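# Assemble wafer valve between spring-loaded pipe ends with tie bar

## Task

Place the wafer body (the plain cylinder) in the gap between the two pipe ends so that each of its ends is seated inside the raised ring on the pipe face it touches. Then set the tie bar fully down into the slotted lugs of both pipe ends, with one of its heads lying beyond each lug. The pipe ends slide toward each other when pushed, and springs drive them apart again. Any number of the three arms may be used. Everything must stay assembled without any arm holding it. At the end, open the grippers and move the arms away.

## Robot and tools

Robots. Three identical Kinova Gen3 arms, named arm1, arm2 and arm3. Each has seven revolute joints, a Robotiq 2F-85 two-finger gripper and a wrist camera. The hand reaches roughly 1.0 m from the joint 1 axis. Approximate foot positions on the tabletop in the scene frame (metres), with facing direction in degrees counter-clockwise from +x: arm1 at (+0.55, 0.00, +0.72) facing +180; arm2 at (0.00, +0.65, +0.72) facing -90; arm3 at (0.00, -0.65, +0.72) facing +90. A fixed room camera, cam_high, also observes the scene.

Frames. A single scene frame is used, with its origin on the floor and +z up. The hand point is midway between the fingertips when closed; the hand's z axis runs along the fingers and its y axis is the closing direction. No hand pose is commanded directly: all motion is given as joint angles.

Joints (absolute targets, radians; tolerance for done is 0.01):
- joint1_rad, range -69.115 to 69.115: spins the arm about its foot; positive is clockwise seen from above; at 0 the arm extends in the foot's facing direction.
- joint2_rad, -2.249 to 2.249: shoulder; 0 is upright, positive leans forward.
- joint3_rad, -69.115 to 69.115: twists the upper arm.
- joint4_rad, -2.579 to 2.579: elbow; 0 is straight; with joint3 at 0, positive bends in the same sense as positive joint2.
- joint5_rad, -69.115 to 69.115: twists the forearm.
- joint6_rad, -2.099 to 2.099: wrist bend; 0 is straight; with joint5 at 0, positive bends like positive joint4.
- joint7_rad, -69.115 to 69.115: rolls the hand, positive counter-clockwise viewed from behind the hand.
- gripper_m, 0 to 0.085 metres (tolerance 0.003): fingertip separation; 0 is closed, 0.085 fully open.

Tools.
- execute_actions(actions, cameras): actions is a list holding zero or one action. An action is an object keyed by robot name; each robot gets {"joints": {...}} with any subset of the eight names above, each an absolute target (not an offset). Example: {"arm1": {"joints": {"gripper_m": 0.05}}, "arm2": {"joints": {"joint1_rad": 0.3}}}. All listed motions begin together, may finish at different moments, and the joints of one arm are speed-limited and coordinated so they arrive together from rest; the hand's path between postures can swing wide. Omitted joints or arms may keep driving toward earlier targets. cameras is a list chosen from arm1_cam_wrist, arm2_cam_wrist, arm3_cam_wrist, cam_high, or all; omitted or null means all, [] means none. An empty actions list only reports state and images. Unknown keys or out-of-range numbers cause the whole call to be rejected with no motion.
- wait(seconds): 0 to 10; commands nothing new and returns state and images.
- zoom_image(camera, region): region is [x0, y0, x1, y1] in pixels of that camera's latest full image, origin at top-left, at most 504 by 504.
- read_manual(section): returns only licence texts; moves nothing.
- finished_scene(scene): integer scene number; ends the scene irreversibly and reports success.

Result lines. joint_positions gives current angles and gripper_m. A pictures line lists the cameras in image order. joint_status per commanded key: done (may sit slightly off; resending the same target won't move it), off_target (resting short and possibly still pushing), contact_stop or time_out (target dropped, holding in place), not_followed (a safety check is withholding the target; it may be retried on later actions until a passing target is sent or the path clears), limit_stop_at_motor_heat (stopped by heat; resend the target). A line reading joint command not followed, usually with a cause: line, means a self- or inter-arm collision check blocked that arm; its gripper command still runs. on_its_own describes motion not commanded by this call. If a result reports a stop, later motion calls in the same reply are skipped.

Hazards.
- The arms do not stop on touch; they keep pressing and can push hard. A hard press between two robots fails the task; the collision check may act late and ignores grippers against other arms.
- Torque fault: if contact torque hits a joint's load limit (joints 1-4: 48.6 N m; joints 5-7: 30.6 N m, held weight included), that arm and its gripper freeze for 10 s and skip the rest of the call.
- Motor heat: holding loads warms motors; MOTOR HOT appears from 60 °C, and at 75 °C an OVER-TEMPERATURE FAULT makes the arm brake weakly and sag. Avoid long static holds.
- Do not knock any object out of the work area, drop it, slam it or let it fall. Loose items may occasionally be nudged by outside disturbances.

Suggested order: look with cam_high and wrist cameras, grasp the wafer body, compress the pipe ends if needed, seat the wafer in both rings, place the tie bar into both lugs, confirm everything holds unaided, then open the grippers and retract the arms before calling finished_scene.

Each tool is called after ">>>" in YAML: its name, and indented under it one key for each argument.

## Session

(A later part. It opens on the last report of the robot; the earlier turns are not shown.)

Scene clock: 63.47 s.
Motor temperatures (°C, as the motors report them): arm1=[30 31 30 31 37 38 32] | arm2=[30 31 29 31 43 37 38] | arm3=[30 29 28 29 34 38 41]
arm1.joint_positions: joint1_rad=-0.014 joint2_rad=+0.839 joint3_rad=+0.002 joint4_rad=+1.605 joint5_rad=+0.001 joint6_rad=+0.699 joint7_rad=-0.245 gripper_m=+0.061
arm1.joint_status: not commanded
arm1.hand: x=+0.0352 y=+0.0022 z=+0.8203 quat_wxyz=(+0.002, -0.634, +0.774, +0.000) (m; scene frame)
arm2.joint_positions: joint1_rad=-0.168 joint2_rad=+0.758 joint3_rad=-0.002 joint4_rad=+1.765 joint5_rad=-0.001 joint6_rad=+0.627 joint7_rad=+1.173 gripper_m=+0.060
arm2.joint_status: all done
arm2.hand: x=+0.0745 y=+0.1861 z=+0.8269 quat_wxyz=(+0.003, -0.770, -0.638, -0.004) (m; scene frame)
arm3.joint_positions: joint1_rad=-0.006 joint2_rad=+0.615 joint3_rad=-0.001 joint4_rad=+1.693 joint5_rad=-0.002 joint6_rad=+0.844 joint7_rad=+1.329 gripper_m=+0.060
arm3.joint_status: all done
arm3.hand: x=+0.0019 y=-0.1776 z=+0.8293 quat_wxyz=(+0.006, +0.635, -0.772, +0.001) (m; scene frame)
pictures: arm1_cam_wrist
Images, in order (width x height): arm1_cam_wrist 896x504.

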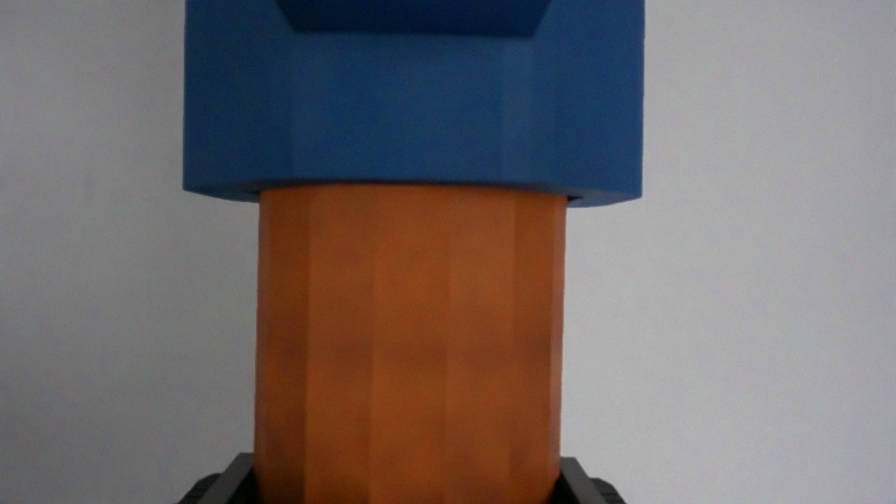

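Bottomed on arm3's side. Close arm2 more.

>>> execute_actions:
  actions:
    - {"arm1":{"joints":{"joint1_rad":-0.011}},"arm2":{"joints":{"joint1_rad":-0.163,"joint2_rad":0.76,"joint4_rad":1.745,"joint6_rad":0.627}}}
  cameras: ["cam_high"]

>>> zoom_image:
  camera: "cam_high"
  region: [370,250,520,350]

Scene clock: 67.47 s.
Motor temperatures (°C, as the motors report them): arm1=[30 31 30 31 37 38 32] | arm2=[30 31 29 31 43 37 38] | arm3=[30 29 28 29 34 38 41]
arm1.joint_positions: joint1_rad=-0.010 joint2_rad=+0.840 joint3_rad=+0.001 joint4_rad=+1.605 joint5_rad=+0.001 joint6_rad=+0.699 joint7_rad=-0.245 gripper_m=+0.061
arm1.joint_status: all done
arm1.hand: x=+0.0351 y=+0.0033 z=+0.8201 quat_wxyz=(+0.001, -0.632, +0.775, +0.000) (m; scene frame)
arm2.joint_positions: joint1_rad=-0.168 joint2_rad=+0.762 joint3_rad=-0.002 joint4_rad=+1.759 joint5_rad=-0.001 joint6_rad=+0.639 joint7_rad=+1.173 gripper_m=+0.060
arm2.joint_status: joint4_rad time_out (moved -0.005 of -0.020); joint6_rad time_out (moved +0.013 of +0.000); the others done
arm2.hand: x=+0.0738 y=+0.1879 z=+0.8261 quat_wxyz=(+0.008, -0.771, -0.637, -0.007) (m; scene frame)
arm3.joint_positions: joint1_rad=-0.006 joint2_rad=+0.616 joint3_rad=-0.001 joint4_rad=+1.692 joint5_rad=-0.002 joint6_rad=+0.843 joint7_rad=+1.329 gripper_m=+0.060
arm3.joint_status: not commanded
arm3.hand: x=+0.0020 y=-0.1767 z=+0.8293 quat_wxyz=(+0.006, +0.635, -0.772, +0.001) (m; scene frame)
pictures: cam_high
Images, in order (width x height): cam_high 896x504.

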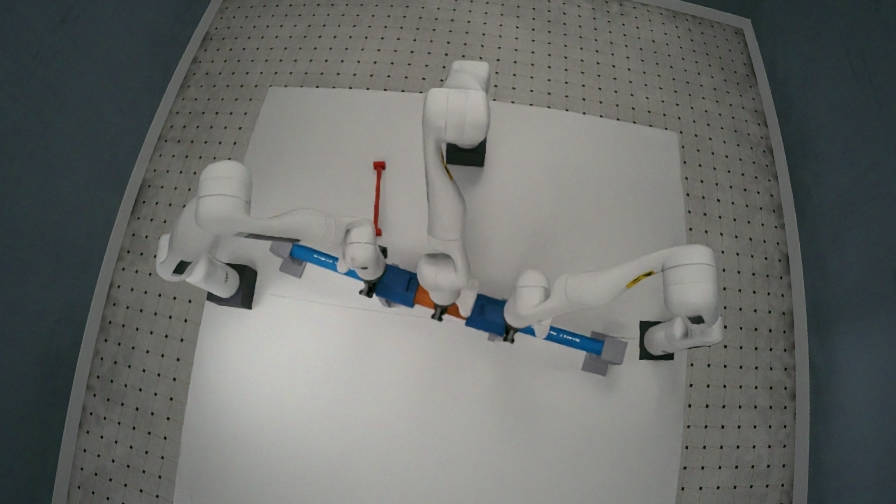

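Region (370, 250, 520, 350) of cam_high's 896x504 image, scaled by 3.360, with more detail than that image has.

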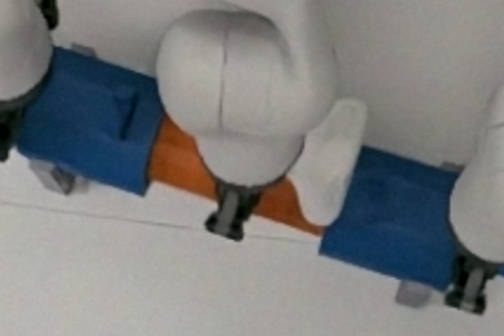

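>>> execute_actions:
  actions:
    - {"arm1":{"joints":{"joint1_rad":-0.006}},"arm2":{"joints":{"joint1_rad":-0.165,"joint2_rad":0.758,"joint4_rad":1.754,"joint6_rad":0.623}},"arm3":{"joints":{"joint1_rad":-0.004,"joint2_rad":0.62,"joint4_rad":1.678,"joint6_rad":0.839}}}
  cameras: ["arm1_cam_wrist"]

Scene clock: 70.80 s.
Motor temperatures (°C, as the motors report them): arm1=[30 31 30 31 37 38 32] | arm2=[30 32 29 31 43 37 38] | arm3=[30 29 28 29 34 38 41]
arm1.joint_positions: joint1_rad=-0.006 joint2_rad=+0.840 joint3_rad=+0.000 joint4_rad=+1.605 joint5_rad=+0.001 joint6_rad=+0.698 joint7_rad=-0.244 gripper_m=+0.061
arm1.joint_status: all done
arm1.hand: x=+0.0351 y=+0.0048 z=+0.8200 quat_wxyz=(+0.001, -0.631, +0.776, -0.001) (m; scene frame)
arm2.joint_positions: joint1_rad=-0.167 joint2_rad=+0.761 joint3_rad=-0.002 joint4_rad=+1.762 joint5_rad=-0.001 joint6_rad=+0.630 joint7_rad=+1.173 gripper_m=+0.060
arm2.joint_status: all done
arm2.hand: x=+0.0740 y=+0.1865 z=+0.8262 quat_wxyz=(+0.005, -0.771, -0.637, -0.005) (m; scene frame)
arm3.joint_positions: joint1_rad=-0.005 joint2_rad=+0.619 joint3_rad=-0.001 joint4_rad=+1.686 joint5_rad=-0.002 joint6_rad=+0.848 joint7_rad=+1.329 gripper_m=+0.060
arm3.joint_status: all done
arm3.hand: x=+0.0023 y=-0.1754 z=+0.8292 quat_wxyz=(+0.006, +0.635, -0.772, +0.001) (m; scene frame)
pictures: arm1_cam_wrist
Images, in order (width x height): arm1_cam_wrist 896x504.

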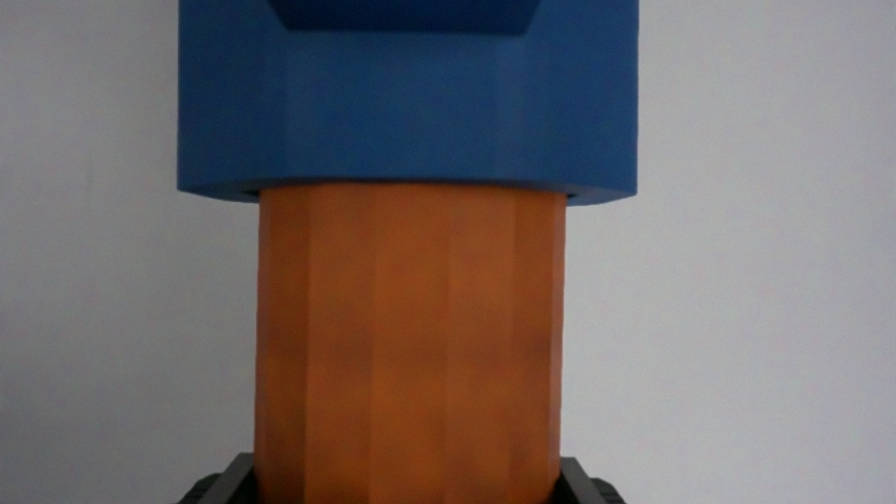

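>>> execute_actions:
  actions:
    - {"arm1":{"joints":{"gripper_m":0.085}}}
  cameras: []

>>> execute_actions:
  actions:
    - {"arm1":{"joints":{"joint2_rad":0.66,"joint4_rad":1.53,"joint6_rad":0.952}}}
  cameras: ["arm1_cam_wrist"]

>>> execute_actions:
  actions:
    - {"arm1":{"joints":{"joint1_rad":0.2,"joint2_rad":0.3,"joint4_rad":2.3,"joint6_rad":0.54}}}
  cameras: []

>>> execute_actions:
  actions:
    - {"arm1":{"joints":{"joint1_rad":0.86,"joint2_rad":0.476,"joint4_rad":2.226,"joint6_rad":0.44,"joint7_rad":-0.62,"gripper_m":0.05}}}
  cameras: ["arm1_cam_wrist","cam_high"]

Scene clock: 77.57 s.
Motor temperatures (°C, as the motors report them): arm1=[30 31 30 31 37 38 32] | arm2=[30 32 29 31 43 37 38] | arm3=[30 29 28 29 34 38 41]
arm1.joint_positions: joint1_rad=-0.006 joint2_rad=+0.838 joint3_rad=+0.000 joint4_rad=+1.604 joint5_rad=+0.000 joint6_rad=+0.698 joint7_rad=-0.245 gripper_m=+0.085
arm1.joint_status: all done
arm1.hand: x=+0.0338 y=+0.0047 z=+0.8213 quat_wxyz=(-0.001, -0.631, +0.776, +0.000) (m; scene frame)
arm2.joint_positions: joint1_rad=-0.167 joint2_rad=+0.761 joint3_rad=-0.002 joint4_rad=+1.762 joint5_rad=-0.001 joint6_rad=+0.630 joint7_rad=+1.173 gripper_m=+0.060
arm2.joint_status: not commanded
arm2.hand: x=+0.0740 y=+0.1862 z=+0.8262 quat_wxyz=(+0.005, -0.771, -0.637, -0.005) (m; scene frame)
arm3.joint_positions: joint1_rad=-0.005 joint2_rad=+0.620 joint3_rad=-0.001 joint4_rad=+1.685 joint5_rad=-0.002 joint6_rad=+0.847 joint7_rad=+1.329 gripper_m=+0.060
arm3.joint_status: not commanded
arm3.hand: x=+0.0024 y=-0.1748 z=+0.8292 quat_wxyz=(+0.006, +0.635, -0.773, +0.001) (m; scene frame)
pictures: none
No camera images: the call's "cameras" was empty. Leave "cameras" out to get every camera's image.

Scene clock: 78.83 s.
Motor temperatures (°C, as the motors report them): arm1=[30 31 30 31 37 38 32] | arm2=[30 32 29 31 43 37 38] | arm3=[30 29 28 29 34 38 41]
arm1.joint_positions: joint1_rad=-0.006 joint2_rad=+0.660 joint3_rad=+0.000 joint4_rad=+1.530 joint5_rad=+0.000 joint6_rad=+0.952 joint7_rad=-0.245 gripper_m=+0.085
arm1.joint_status: all done
arm1.hand: x=+0.0356 y=+0.0048 z=+0.9303 quat_wxyz=(+0.000, -0.631, +0.776, +0.000) (m; scene frame)
arm2.joint_positions: joint1_rad=-0.167 joint2_rad=+0.761 joint3_rad=-0.002 joint4_rad=+1.762 joint5_rad=-0.001 joint6_rad=+0.630 joint7_rad=+1.173 gripper_m=+0.060
arm2.joint_status: not commanded
arm2.hand: x=+0.0740 y=+0.1862 z=+0.8262 quat_wxyz=(+0.005, -0.771, -0.637, -0.005) (m; scene frame)
arm3.joint_positions: joint1_rad=-0.005 joint2_rad=+0.620 joint3_rad=-0.001 joint4_rad=+1.685 joint5_rad=-0.002 joint6_rad=+0.847 joint7_rad=+1.329 gripper_m=+0.060
arm3.joint_status: not commanded
arm3.hand: x=+0.0024 y=-0.1748 z=+0.8292 quat_wxyz=(+0.006, +0.635, -0.773, +0.001) (m; scene frame)
pictures: arm1_cam_wrist
Images, in order (width x height): arm1_cam_wrist 896x504.

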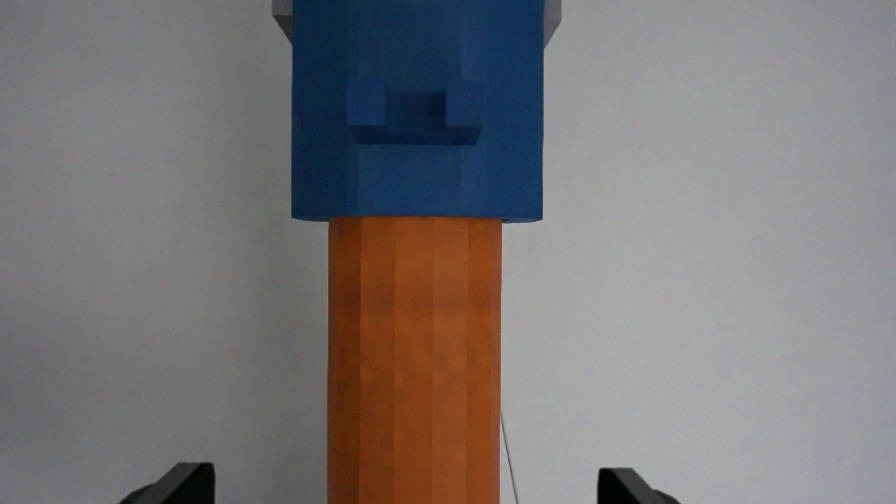

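Scene clock: 80.97 s.
Motor temperatures (°C, as the motors report them): arm1=[30 31 30 31 37 38 32] | arm2=[30 32 29 31 43 37 38] | arm3=[30 29 28 29 34 38 41]
arm1.joint_positions: joint1_rad=+0.200 joint2_rad=+0.300 joint3_rad=+0.000 joint4_rad=+2.300 joint5_rad=+0.000 joint6_rad=+0.540 joint7_rad=-0.245 gripper_m=+0.085
arm1.joint_status: all done
arm1.hand: x=+0.2712 y=+0.0722 z=+0.9129 quat_wxyz=(-0.001, -0.548, +0.837, +0.000) (m; scene frame)
arm2.joint_positions: joint1_rad=-0.167 joint2_rad=+0.761 joint3_rad=-0.002 joint4_rad=+1.762 joint5_rad=-0.001 joint6_rad=+0.630 joint7_rad=+1.173 gripper_m=+0.060
arm2.joint_status: not commanded
arm2.hand: x=+0.0740 y=+0.1862 z=+0.8262 quat_wxyz=(+0.005, -0.771, -0.637, -0.005) (m; scene frame)
arm3.joint_positions: joint1_rad=-0.005 joint2_rad=+0.620 joint3_rad=-0.001 joint4_rad=+1.685 joint5_rad=-0.002 joint6_rad=+0.847 joint7_rad=+1.329 gripper_m=+0.060
arm3.joint_status: not commanded
arm3.hand: x=+0.0024 y=-0.1748 z=+0.8292 quat_wxyz=(+0.006, +0.635, -0.773, +0.001) (m; scene frame)
pictures: none
No camera images: the call's "cameras" was empty. Leave "cameras" out to get every camera's image.

Scene clock: 83.03 s.
Motor temperatures (°C, as the motors report them): arm1=[30 31 30 31 37 38 32] | arm2=[30 32 29 31 43 37 38] | arm3=[30 29 28 29 34 38 41]
arm1.joint_positions: joint1_rad=+0.860 joint2_rad=+0.476 joint3_rad=+0.000 joint4_rad=+2.226 joint5_rad=+0.000 joint6_rad=+0.440 joint7_rad=-0.620 gripper_m=+0.050
arm1.joint_status: all done
arm1.hand: x=+0.3472 y=+0.2570 z=+0.8698 quat_wxyz=(+0.000, -0.062, +0.998, +0.000) (m; scene frame)
arm2.joint_positions: joint1_rad=-0.167 joint2_rad=+0.761 joint3_rad=-0.002 joint4_rad=+1.762 joint5_rad=-0.001 joint6_rad=+0.630 joint7_rad=+1.173 gripper_m=+0.060
arm2.joint_status: not commanded
arm2.hand: x=+0.0740 y=+0.1862 z=+0.8262 quat_wxyz=(+0.005, -0.771, -0.637, -0.005) (m; scene frame)
arm3.joint_positions: joint1_rad=-0.005 joint2_rad=+0.620 joint3_rad=-0.001 joint4_rad=+1.685 joint5_rad=-0.002 joint6_rad=+0.847 joint7_rad=+1.329 gripper_m=+0.060
arm3.joint_status: not commanded
arm3.hand: x=+0.0024 y=-0.1748 z=+0.8292 quat_wxyz=(+0.006, +0.635, -0.773, +0.001) (m; scene frame)
pictures: arm1_cam_wrist, cam_high
Images, in order (width x height): arm1_cam_wrist 896x504, cam_high 896x504.

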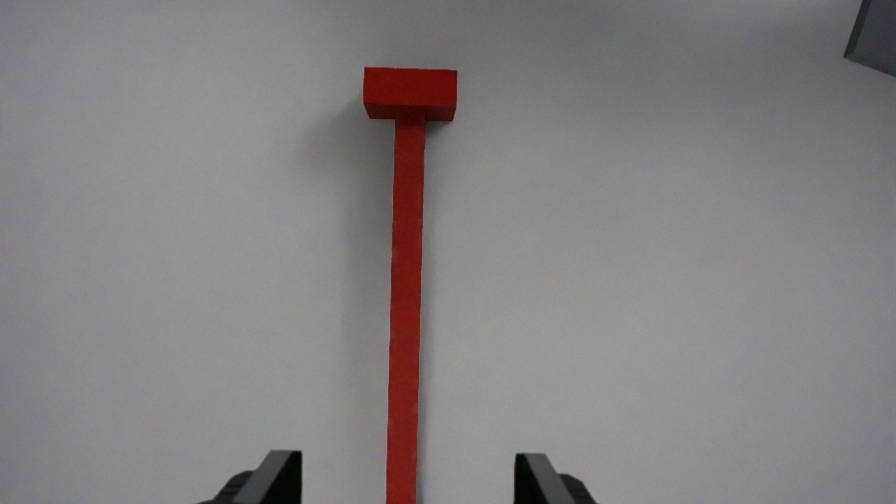

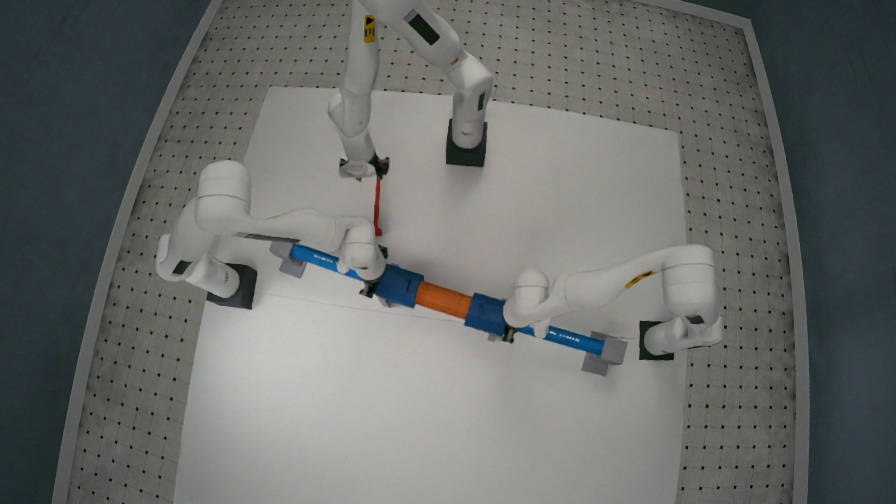

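>>> execute_actions:
  actions:
    - {"arm1":{"joints":{"joint1_rad":0.825,"joint2_rad":0.8536,"joint4_rad":2.2465,"joint6_rad":0.0415,"joint7_rad":-0.665}}}
  cameras: []

>>> execute_actions:
  actions:
    - {"arm1":{"joints":{"gripper_m":0.0}}}
  cameras: ["arm1_cam_wrist"]

>>> execute_actions:
  actions:
    - {"arm1":{"joints":{"joint1_rad":-0.006,"joint2_rad":0.1,"joint4_rad":2.25,"joint6_rad":0.79,"joint7_rad":-0.235}}}
  cameras: []

>>> execute_actions:
  actions:
    - {"arm1":{"joints":{"joint2_rad":0.66,"joint4_rad":1.53,"joint6_rad":0.952}}}
  cameras: ["arm1_cam_wrist","cam_high"]

Scene clock: 90.60 s.
Motor temperatures (°C, as the motors report them): arm1=[30 31 30 31 37 38 32] | arm2=[30 32 29 32 43 37 38] | arm3=[30 30 28 29 34 38 41]
arm1.joint_positions: joint1_rad=+0.825 joint2_rad=+0.853 joint3_rad=+0.000 joint4_rad=+2.247 joint5_rad=+0.000 joint6_rad=+0.042 joint7_rad=-0.665 gripper_m=+0.050
arm1.joint_status: all done
arm1.hand: x=+0.3357 y=+0.2524 z=+0.7428 quat_wxyz=(+0.000, -0.057, +0.998, +0.000) (m; scene frame)
arm2.joint_positions: joint1_rad=-0.167 joint2_rad=+0.761 joint3_rad=-0.002 joint4_rad=+1.762 joint5_rad=-0.001 joint6_rad=+0.630 joint7_rad=+1.173 gripper_m=+0.060
arm2.joint_status: not commanded
arm2.hand: x=+0.0740 y=+0.1862 z=+0.8262 quat_wxyz=(+0.005, -0.771, -0.637, -0.005) (m; scene frame)
arm3.joint_positions: joint1_rad=-0.005 joint2_rad=+0.620 joint3_rad=-0.001 joint4_rad=+1.685 joint5_rad=-0.002 joint6_rad=+0.847 joint7_rad=+1.329 gripper_m=+0.060
arm3.joint_status: not commanded
arm3.hand: x=+0.0024 y=-0.1748 z=+0.8292 quat_wxyz=(+0.006, +0.635, -0.773, +0.001) (m; scene frame)
pictures: none
No camera images: the call's "cameras" was empty. Leave "cameras" out to get every camera's image.

Scene clock: 91.47 s.
Motor temperatures (°C, as the motors report them): arm1=[30 31 30 31 37 38 32] | arm2=[30 32 29 32 43 37 38] | arm3=[30 30 28 29 34 38 41]
arm1.joint_positions: joint1_rad=+0.825 joint2_rad=+0.853 joint3_rad=+0.000 joint4_rad=+2.247 joint5_rad=+0.000 joint6_rad=+0.042 joint7_rad=-0.665 gripper_m=+0.009
arm1.joint_status: gripper_m off_target (ended at +0.009, target +0.000)
arm1.hand: x=+0.3357 y=+0.2524 z=+0.7431 quat_wxyz=(+0.000, -0.057, +0.998, +0.000) (m; scene frame)
arm2.joint_positions: joint1_rad=-0.167 joint2_rad=+0.761 joint3_rad=-0.002 joint4_rad=+1.762 joint5_rad=-0.001 joint6_rad=+0.630 joint7_rad=+1.173 gripper_m=+0.060
arm2.joint_status: not commanded
arm2.hand: x=+0.0740 y=+0.1862 z=+0.8262 quat_wxyz=(+0.005, -0.771, -0.637, -0.005) (m; scene frame)
arm3.joint_positions: joint1_rad=-0.005 joint2_rad=+0.620 joint3_rad=-0.001 joint4_rad=+1.685 joint5_rad=-0.002 joint6_rad=+0.847 joint7_rad=+1.329 gripper_m=+0.060
arm3.joint_status: not commanded
arm3.hand: x=+0.0024 y=-0.1748 z=+0.8292 quat_wxyz=(+0.006, +0.635, -0.773, +0.001) (m; scene frame)
pictures: arm1_cam_wrist
Images, in order (width x height): arm1_cam_wrist 896x504.

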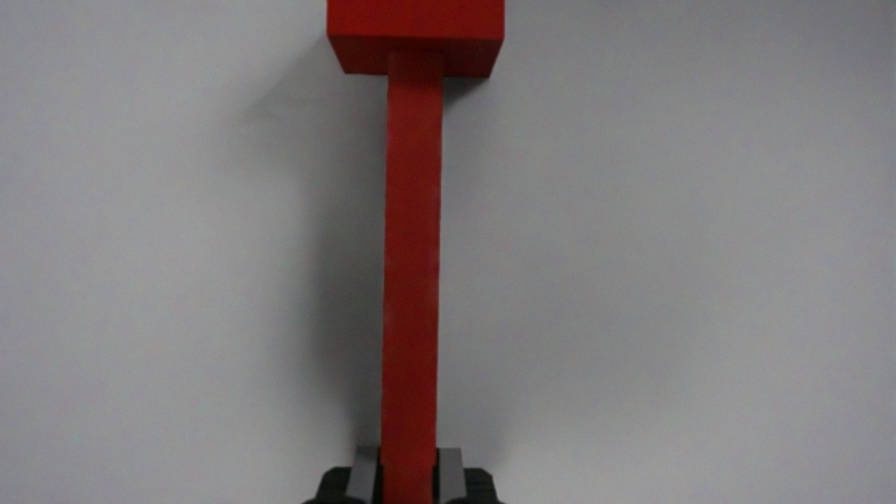

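Scene clock: 93.73 s.
Motor temperatures (°C, as the motors report them): arm1=[30 31 30 31 37 38 32] | arm2=[30 32 29 32 43 37 38] | arm3=[30 30 28 29 34 38 41]
arm1.joint_positions: joint1_rad=-0.006 joint2_rad=+0.101 joint3_rad=+0.000 joint4_rad=+2.250 joint5_rad=+0.000 joint6_rad=+0.790 joint7_rad=-0.235 gripper_m=+0.009
arm1.joint_status: all done
arm1.hand: x=+0.2834 y=+0.0145 z=+0.9778 quat_wxyz=(+0.000, -0.634, +0.773, +0.000) (m; scene frame)
arm2.joint_positions: joint1_rad=-0.167 joint2_rad=+0.761 joint3_rad=-0.002 joint4_rad=+1.762 joint5_rad=-0.001 joint6_rad=+0.630 joint7_rad=+1.173 gripper_m=+0.060
arm2.joint_status: not commanded
arm2.hand: x=+0.0740 y=+0.1862 z=+0.8262 quat_wxyz=(+0.005, -0.771, -0.637, -0.005) (m; scene frame)
arm3.joint_positions: joint1_rad=-0.005 joint2_rad=+0.620 joint3_rad=-0.001 joint4_rad=+1.685 joint5_rad=-0.002 joint6_rad=+0.847 joint7_rad=+1.329 gripper_m=+0.060
arm3.joint_status: not commanded
arm3.hand: x=+0.0024 y=-0.1748 z=+0.8292 quat_wxyz=(+0.006, +0.635, -0.773, +0.001) (m; scene frame)
pictures: none
No camera images: the call's "cameras" was empty. Leave "cameras" out to get every camera's image.

Scene clock: 95.83 s.
Motor temperatures (°C, as the motors report them): arm1=[30 31 30 31 37 38 32] | arm2=[30 32 29 32 43 37 38] | arm3=[30 30 28 29 34 38 41]
arm1.joint_positions: joint1_rad=-0.006 joint2_rad=+0.661 joint3_rad=+0.000 joint4_rad=+1.531 joint5_rad=+0.000 joint6_rad=+0.952 joint7_rad=-0.235 gripper_m=+0.009
arm1.joint_status: all done
arm1.hand: x=+0.0360 y=+0.0048 z=+0.9296 quat_wxyz=(+0.001, -0.635, +0.773, -0.001) (m; scene frame)
arm2.joint_positions: joint1_rad=-0.167 joint2_rad=+0.761 joint3_rad=-0.002 joint4_rad=+1.762 joint5_rad=-0.001 joint6_rad=+0.630 joint7_rad=+1.173 gripper_m=+0.060
arm2.joint_status: not commanded
arm2.hand: x=+0.0740 y=+0.1862 z=+0.8262 quat_wxyz=(+0.005, -0.771, -0.637, -0.005) (m; scene frame)
arm3.joint_positions: joint1_rad=-0.005 joint2_rad=+0.620 joint3_rad=-0.001 joint4_rad=+1.685 joint5_rad=-0.002 joint6_rad=+0.847 joint7_rad=+1.329 gripper_m=+0.060
arm3.joint_status: not commanded
arm3.hand: x=+0.0024 y=-0.1748 z=+0.8292 quat_wxyz=(+0.006, +0.635, -0.773, +0.001) (m; scene frame)
pictures: arm1_cam_wrist, cam_high
Images, in order (width x height): arm1_cam_wrist 896x504, cam_high 896x504.

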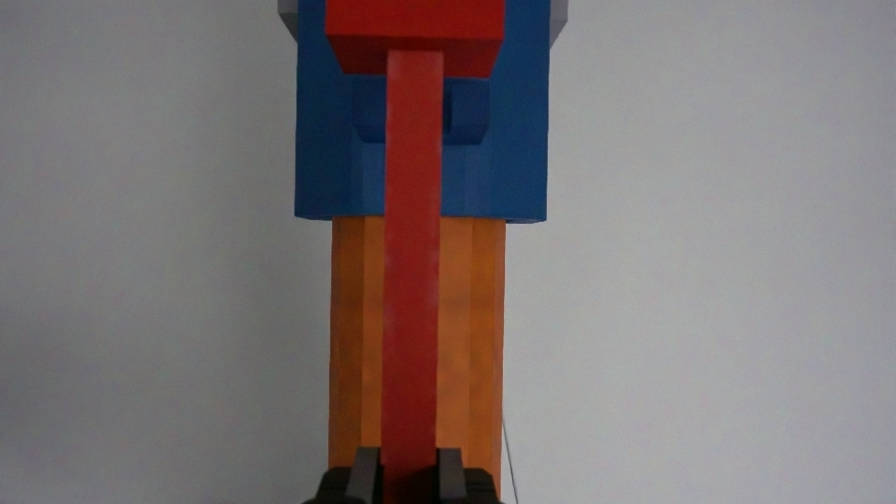

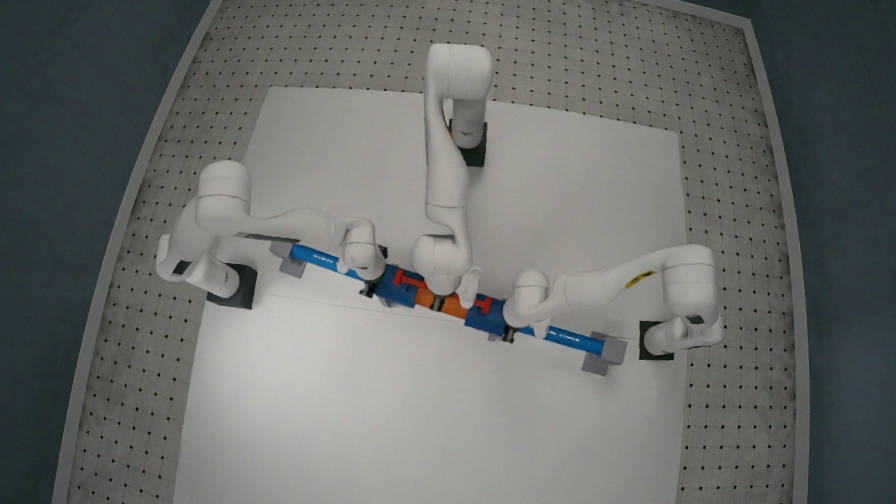

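>>> execute_actions:
  actions:
    - {"arm1":{"joints":{"joint1_rad":-0.012,"joint2_rad":0.679,"joint4_rad":1.5347,"joint6_rad":0.9275,"joint7_rad":-0.239}}}
  cameras: ["arm1_cam_wrist"]

>>> zoom_image:
  camera: "arm1_cam_wrist"
  region: [290,0,550,170]

Scene clock: 99.57 s.
Motor temperatures (°C, as the motors report them): arm1=[30 31 30 31 37 38 32] | arm2=[30 33 29 32 43 37 38] | arm3=[30 30 28 29 34 38 41]
arm1.joint_positions: joint1_rad=-0.012 joint2_rad=+0.680 joint3_rad=+0.000 joint4_rad=+1.535 joint5_rad=+0.000 joint6_rad=+0.928 joint7_rad=-0.239 gripper_m=+0.009
arm1.joint_status: all done
arm1.hand: x=+0.0339 y=+0.0016 z=+0.9186 quat_wxyz=(+0.000, -0.635, +0.772, -0.001) (m; scene frame)
arm2.joint_positions: joint1_rad=-0.167 joint2_rad=+0.761 joint3_rad=-0.002 joint4_rad=+1.762 joint5_rad=-0.001 joint6_rad=+0.630 joint7_rad=+1.173 gripper_m=+0.060
arm2.joint_status: not commanded
arm2.hand: x=+0.0740 y=+0.1862 z=+0.8262 quat_wxyz=(+0.005, -0.771, -0.637, -0.005) (m; scene frame)
arm3.joint_positions: joint1_rad=-0.005 joint2_rad=+0.620 joint3_rad=-0.001 joint4_rad=+1.685 joint5_rad=-0.002 joint6_rad=+0.847 joint7_rad=+1.329 gripper_m=+0.060
arm3.joint_status: not commanded
arm3.hand: x=+0.0024 y=-0.1748 z=+0.8292 quat_wxyz=(+0.006, +0.635, -0.773, +0.001) (m; scene frame)
pictures: arm1_cam_wrist
Images, in order (width x height): arm1_cam_wrist 896x504.

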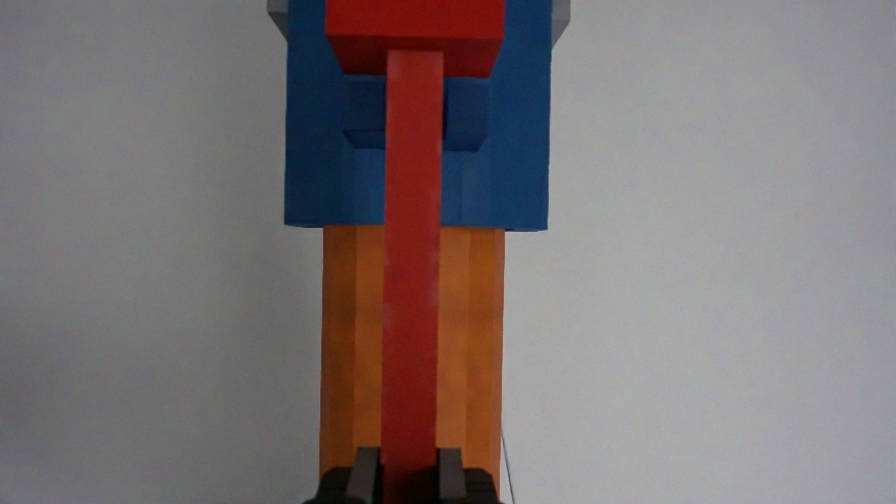

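Region (290, 0, 550, 170) of arm1_cam_wrist's 896x504 image, scaled by 1.938; it fills the top 330 rows of this view, and the rest is white.

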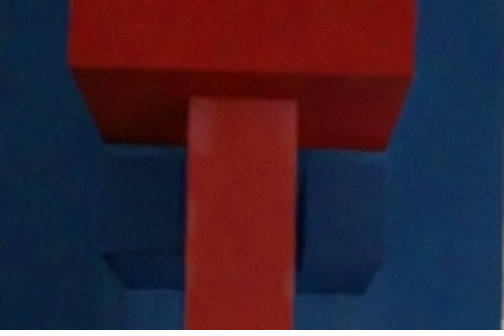

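>>> execute_actions:
  actions:
    - {"arm1":{"joints":{"joint2_rad":0.7157,"joint4_rad":1.5589,"joint6_rad":0.8666}}}
  cameras: ["arm1_cam_wrist","cam_high"]

>>> zoom_image:
  camera: "cam_high"
  region: [370,250,520,350]

Scene clock: 102.83 s.
Motor temperatures (°C, as the motors report them): arm1=[30 31 30 31 37 38 32] | arm2=[30 33 29 32 43 37 38] | arm3=[30 30 28 29 34 38 41]
arm1.joint_positions: joint1_rad=-0.012 joint2_rad=+0.711 joint3_rad=+0.000 joint4_rad=+1.559 joint5_rad=+0.000 joint6_rad=+0.869 joint7_rad=-0.239 gripper_m=+0.009
arm1.joint_status: all done
arm1.hand: x=+0.0332 y=+0.0017 z=+0.8968 quat_wxyz=(-0.001, -0.635, +0.772, +0.001) (m; scene frame)
arm2.joint_positions: joint1_rad=-0.167 joint2_rad=+0.761 joint3_rad=-0.002 joint4_rad=+1.762 joint5_rad=-0.001 joint6_rad=+0.630 joint7_rad=+1.173 gripper_m=+0.060
arm2.joint_status: not commanded
arm2.hand: x=+0.0740 y=+0.1862 z=+0.8262 quat_wxyz=(+0.005, -0.771, -0.637, -0.005) (m; scene frame)
arm3.joint_positions: joint1_rad=-0.005 joint2_rad=+0.620 joint3_rad=-0.001 joint4_rad=+1.685 joint5_rad=-0.002 joint6_rad=+0.847 joint7_rad=+1.329 gripper_m=+0.060
arm3.joint_status: not commanded
arm3.hand: x=+0.0024 y=-0.1748 z=+0.8292 quat_wxyz=(+0.006, +0.635, -0.773, +0.001) (m; scene frame)
pictures: arm1_cam_wrist, cam_high
Images, in order (width x height): arm1_cam_wrist 896x504, cam_high 896x504.

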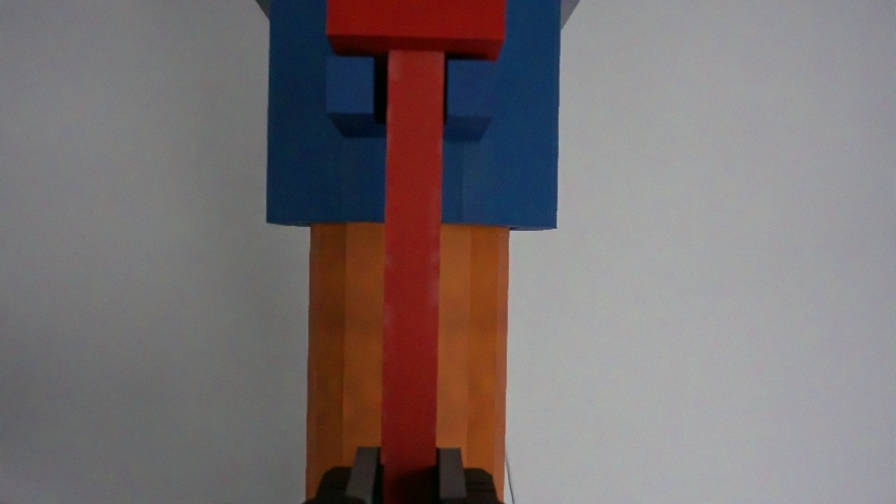

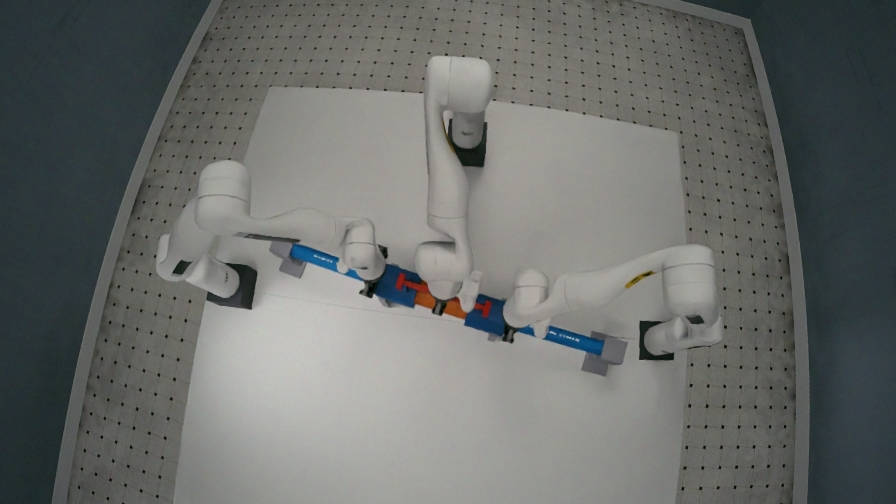

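Region (370, 250, 520, 350) of cam_high's 896x504 image, scaled by 3.360, with more detail than that image has.

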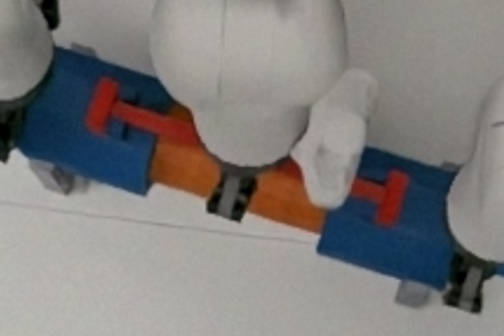

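Seated.

>>> execute_actions:
  actions:
    - {"arm1":{"joints":{"gripper_m":0.05}}}
  cameras: []

>>> execute_actions:
  actions:
    - {"arm1":{"joints":{"joint2_rad":0.6,"joint6_rad":0.98}},"arm2":{"joints":{"joint1_rad":-0.193,"joint2_rad":0.716,"joint4_rad":1.86,"joint6_rad":0.5655,"gripper_m":0.075}},"arm3":{"joints":{"joint1_rad":-0.024,"joint2_rad":0.5563,"joint4_rad":1.8067,"joint6_rad":0.7786,"gripper_m":0.075}}}
  cameras: []

>>> execute_actions:
  actions:
    - {"arm1":{"joints":{"joint2_rad":0.1,"joint6_rad":1.4}},"arm2":{"joints":{"joint2_rad":0.2,"joint6_rad":1.08}},"arm3":{"joints":{"joint2_rad":0.05,"joint6_rad":1.28}}}
  cameras: ["arm1_cam_wrist","cam_high"]

Scene clock: 108.10 s.
Motor temperatures (°C, as the motors report them): arm1=[30 31 30 31 37 38 32] | arm2=[30 33 29 32 43 37 38] | arm3=[30 30 28 29 34 38 41]
arm1.joint_positions: joint1_rad=-0.012 joint2_rad=+0.716 joint3_rad=+0.000 joint4_rad=+1.559 joint5_rad=+0.000 joint6_rad=+0.867 joint7_rad=-0.239 gripper_m=+0.050
arm1.joint_status: all done
arm1.hand: x=+0.0335 y=+0.0016 z=+0.8945 quat_wxyz=(+0.000, -0.635, +0.772, +0.000) (m; scene frame)
arm2.joint_positions: joint1_rad=-0.167 joint2_rad=+0.761 joint3_rad=-0.002 joint4_rad=+1.762 joint5_rad=-0.001 joint6_rad=+0.630 joint7_rad=+1.173 gripper_m=+0.060
arm2.joint_status: not commanded
arm2.hand: x=+0.0740 y=+0.1862 z=+0.8262 quat_wxyz=(+0.005, -0.771, -0.637, -0.005) (m; scene frame)
arm3.joint_positions: joint1_rad=-0.005 joint2_rad=+0.620 joint3_rad=-0.001 joint4_rad=+1.685 joint5_rad=-0.002 joint6_rad=+0.847 joint7_rad=+1.329 gripper_m=+0.060
arm3.joint_status: not commanded
arm3.hand: x=+0.0024 y=-0.1748 z=+0.8292 quat_wxyz=(+0.006, +0.635, -0.773, +0.001) (m; scene frame)
pictures: none
No camera images: the call's "cameras" was empty. Leave "cameras" out to get every camera's image.

Scene clock: 109.20 s.
Motor temperatures (°C, as the motors report them): arm1=[30 32 30 31 37 38 32] | arm2=[30 33 29 32 43 37 38] | arm3=[30 30 28 29 34 38 41]
arm1.joint_positions: joint1_rad=-0.012 joint2_rad=+0.600 joint3_rad=+0.000 joint4_rad=+1.559 joint5_rad=+0.000 joint6_rad=+0.980 joint7_rad=-0.239 gripper_m=+0.050
arm1.joint_status: all done
arm1.hand: x=+0.0494 y=+0.0023 z=+0.9532 quat_wxyz=(-0.001, -0.635, +0.772, +0.001) (m; scene frame)
arm2.joint_positions: joint1_rad=-0.193 joint2_rad=+0.716 joint3_rad=+0.000 joint4_rad=+1.860 joint5_rad=+0.000 joint6_rad=+0.566 joint7_rad=+1.173 gripper_m=+0.075
arm2.joint_status: all done
arm2.hand: x=+0.0791 y=+0.2117 z=+0.8296 quat_wxyz=(+0.000, -0.762, -0.647, -0.001) (m; scene frame)
arm3.joint_positions: joint1_rad=-0.024 joint2_rad=+0.556 joint3_rad=+0.000 joint4_rad=+1.807 joint5_rad=+0.000 joint6_rad=+0.779 joint7_rad=+1.330 gripper_m=+0.075
arm3.joint_status: all done
arm3.hand: x=-0.0034 y=-0.2066 z=+0.8306 quat_wxyz=(+0.002, +0.642, -0.766, -0.003) (m; scene frame)
pictures: none
No camera images: the call's "cameras" was empty. Leave "cameras" out to get every camera's image.

Scene clock: 111.07 s.
Motor temperatures (°C, as the motors report them): arm1=[30 32 30 31 37 38 32] | arm2=[30 33 29 32 43 37 38] | arm3=[30 30 28 29 34 38 41]
arm1.joint_positions: joint1_rad=-0.012 joint2_rad=+0.100 joint3_rad=+0.000 joint4_rad=+1.559 joint5_rad=+0.000 joint6_rad=+1.400 joint7_rad=-0.239 gripper_m=+0.050
arm1.joint_status: all done
arm1.hand: x=+0.1684 y=+0.0078 z=+1.1724 quat_wxyz=(-0.033, -0.635, +0.772, +0.025) (m; scene frame)
arm2.joint_positions: joint1_rad=-0.193 joint2_rad=+0.200 joint3_rad=+0.000 joint4_rad=+1.860 joint5_rad=+0.000 joint6_rad=+1.080 joint7_rad=+1.173 gripper_m=+0.075
arm2.joint_status: all done
arm2.hand: x=+0.0594 y=+0.2920 z=+1.0423 quat_wxyz=(+0.000, -0.762, -0.647, -0.001) (m; scene frame)
arm3.joint_positions: joint1_rad=-0.024 joint2_rad=+0.050 joint3_rad=+0.000 joint4_rad=+1.807 joint5_rad=+0.000 joint6_rad=+1.280 joint7_rad=+1.330 gripper_m=+0.075
arm3.joint_status: all done
arm3.hand: x=+0.0055 y=-0.3254 z=+1.0284 quat_wxyz=(+0.000, +0.642, -0.766, -0.005) (m; scene frame)
pictures: arm1_cam_wrist, cam_high
Images, in order (width x height): arm1_cam_wrist 896x504, cam_high 896x504.

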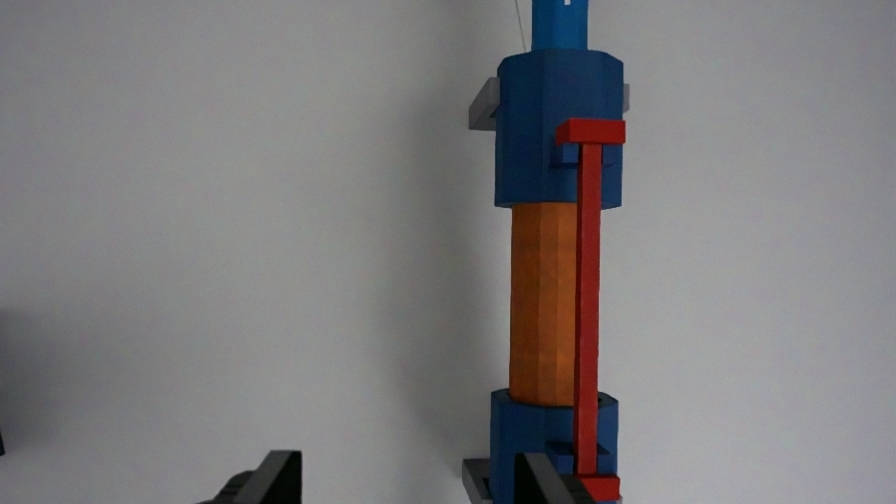

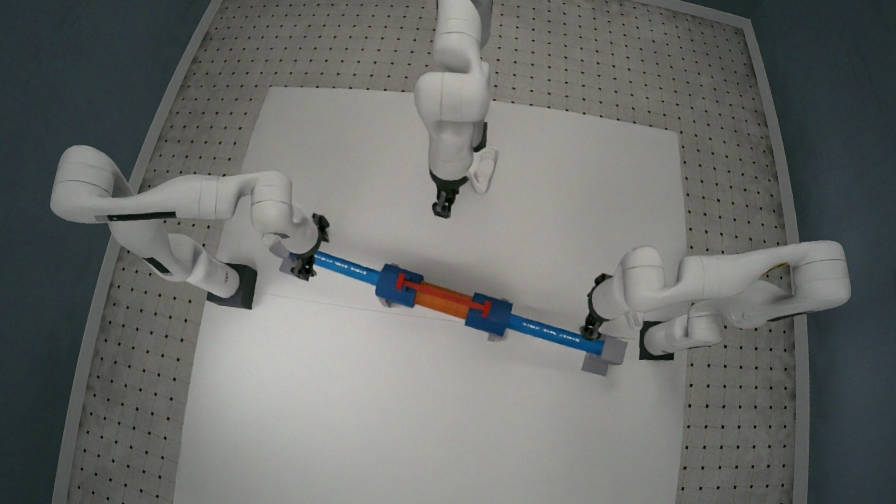

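>>> finished_scene:
  scene: 1

The scene is finished: the task was done.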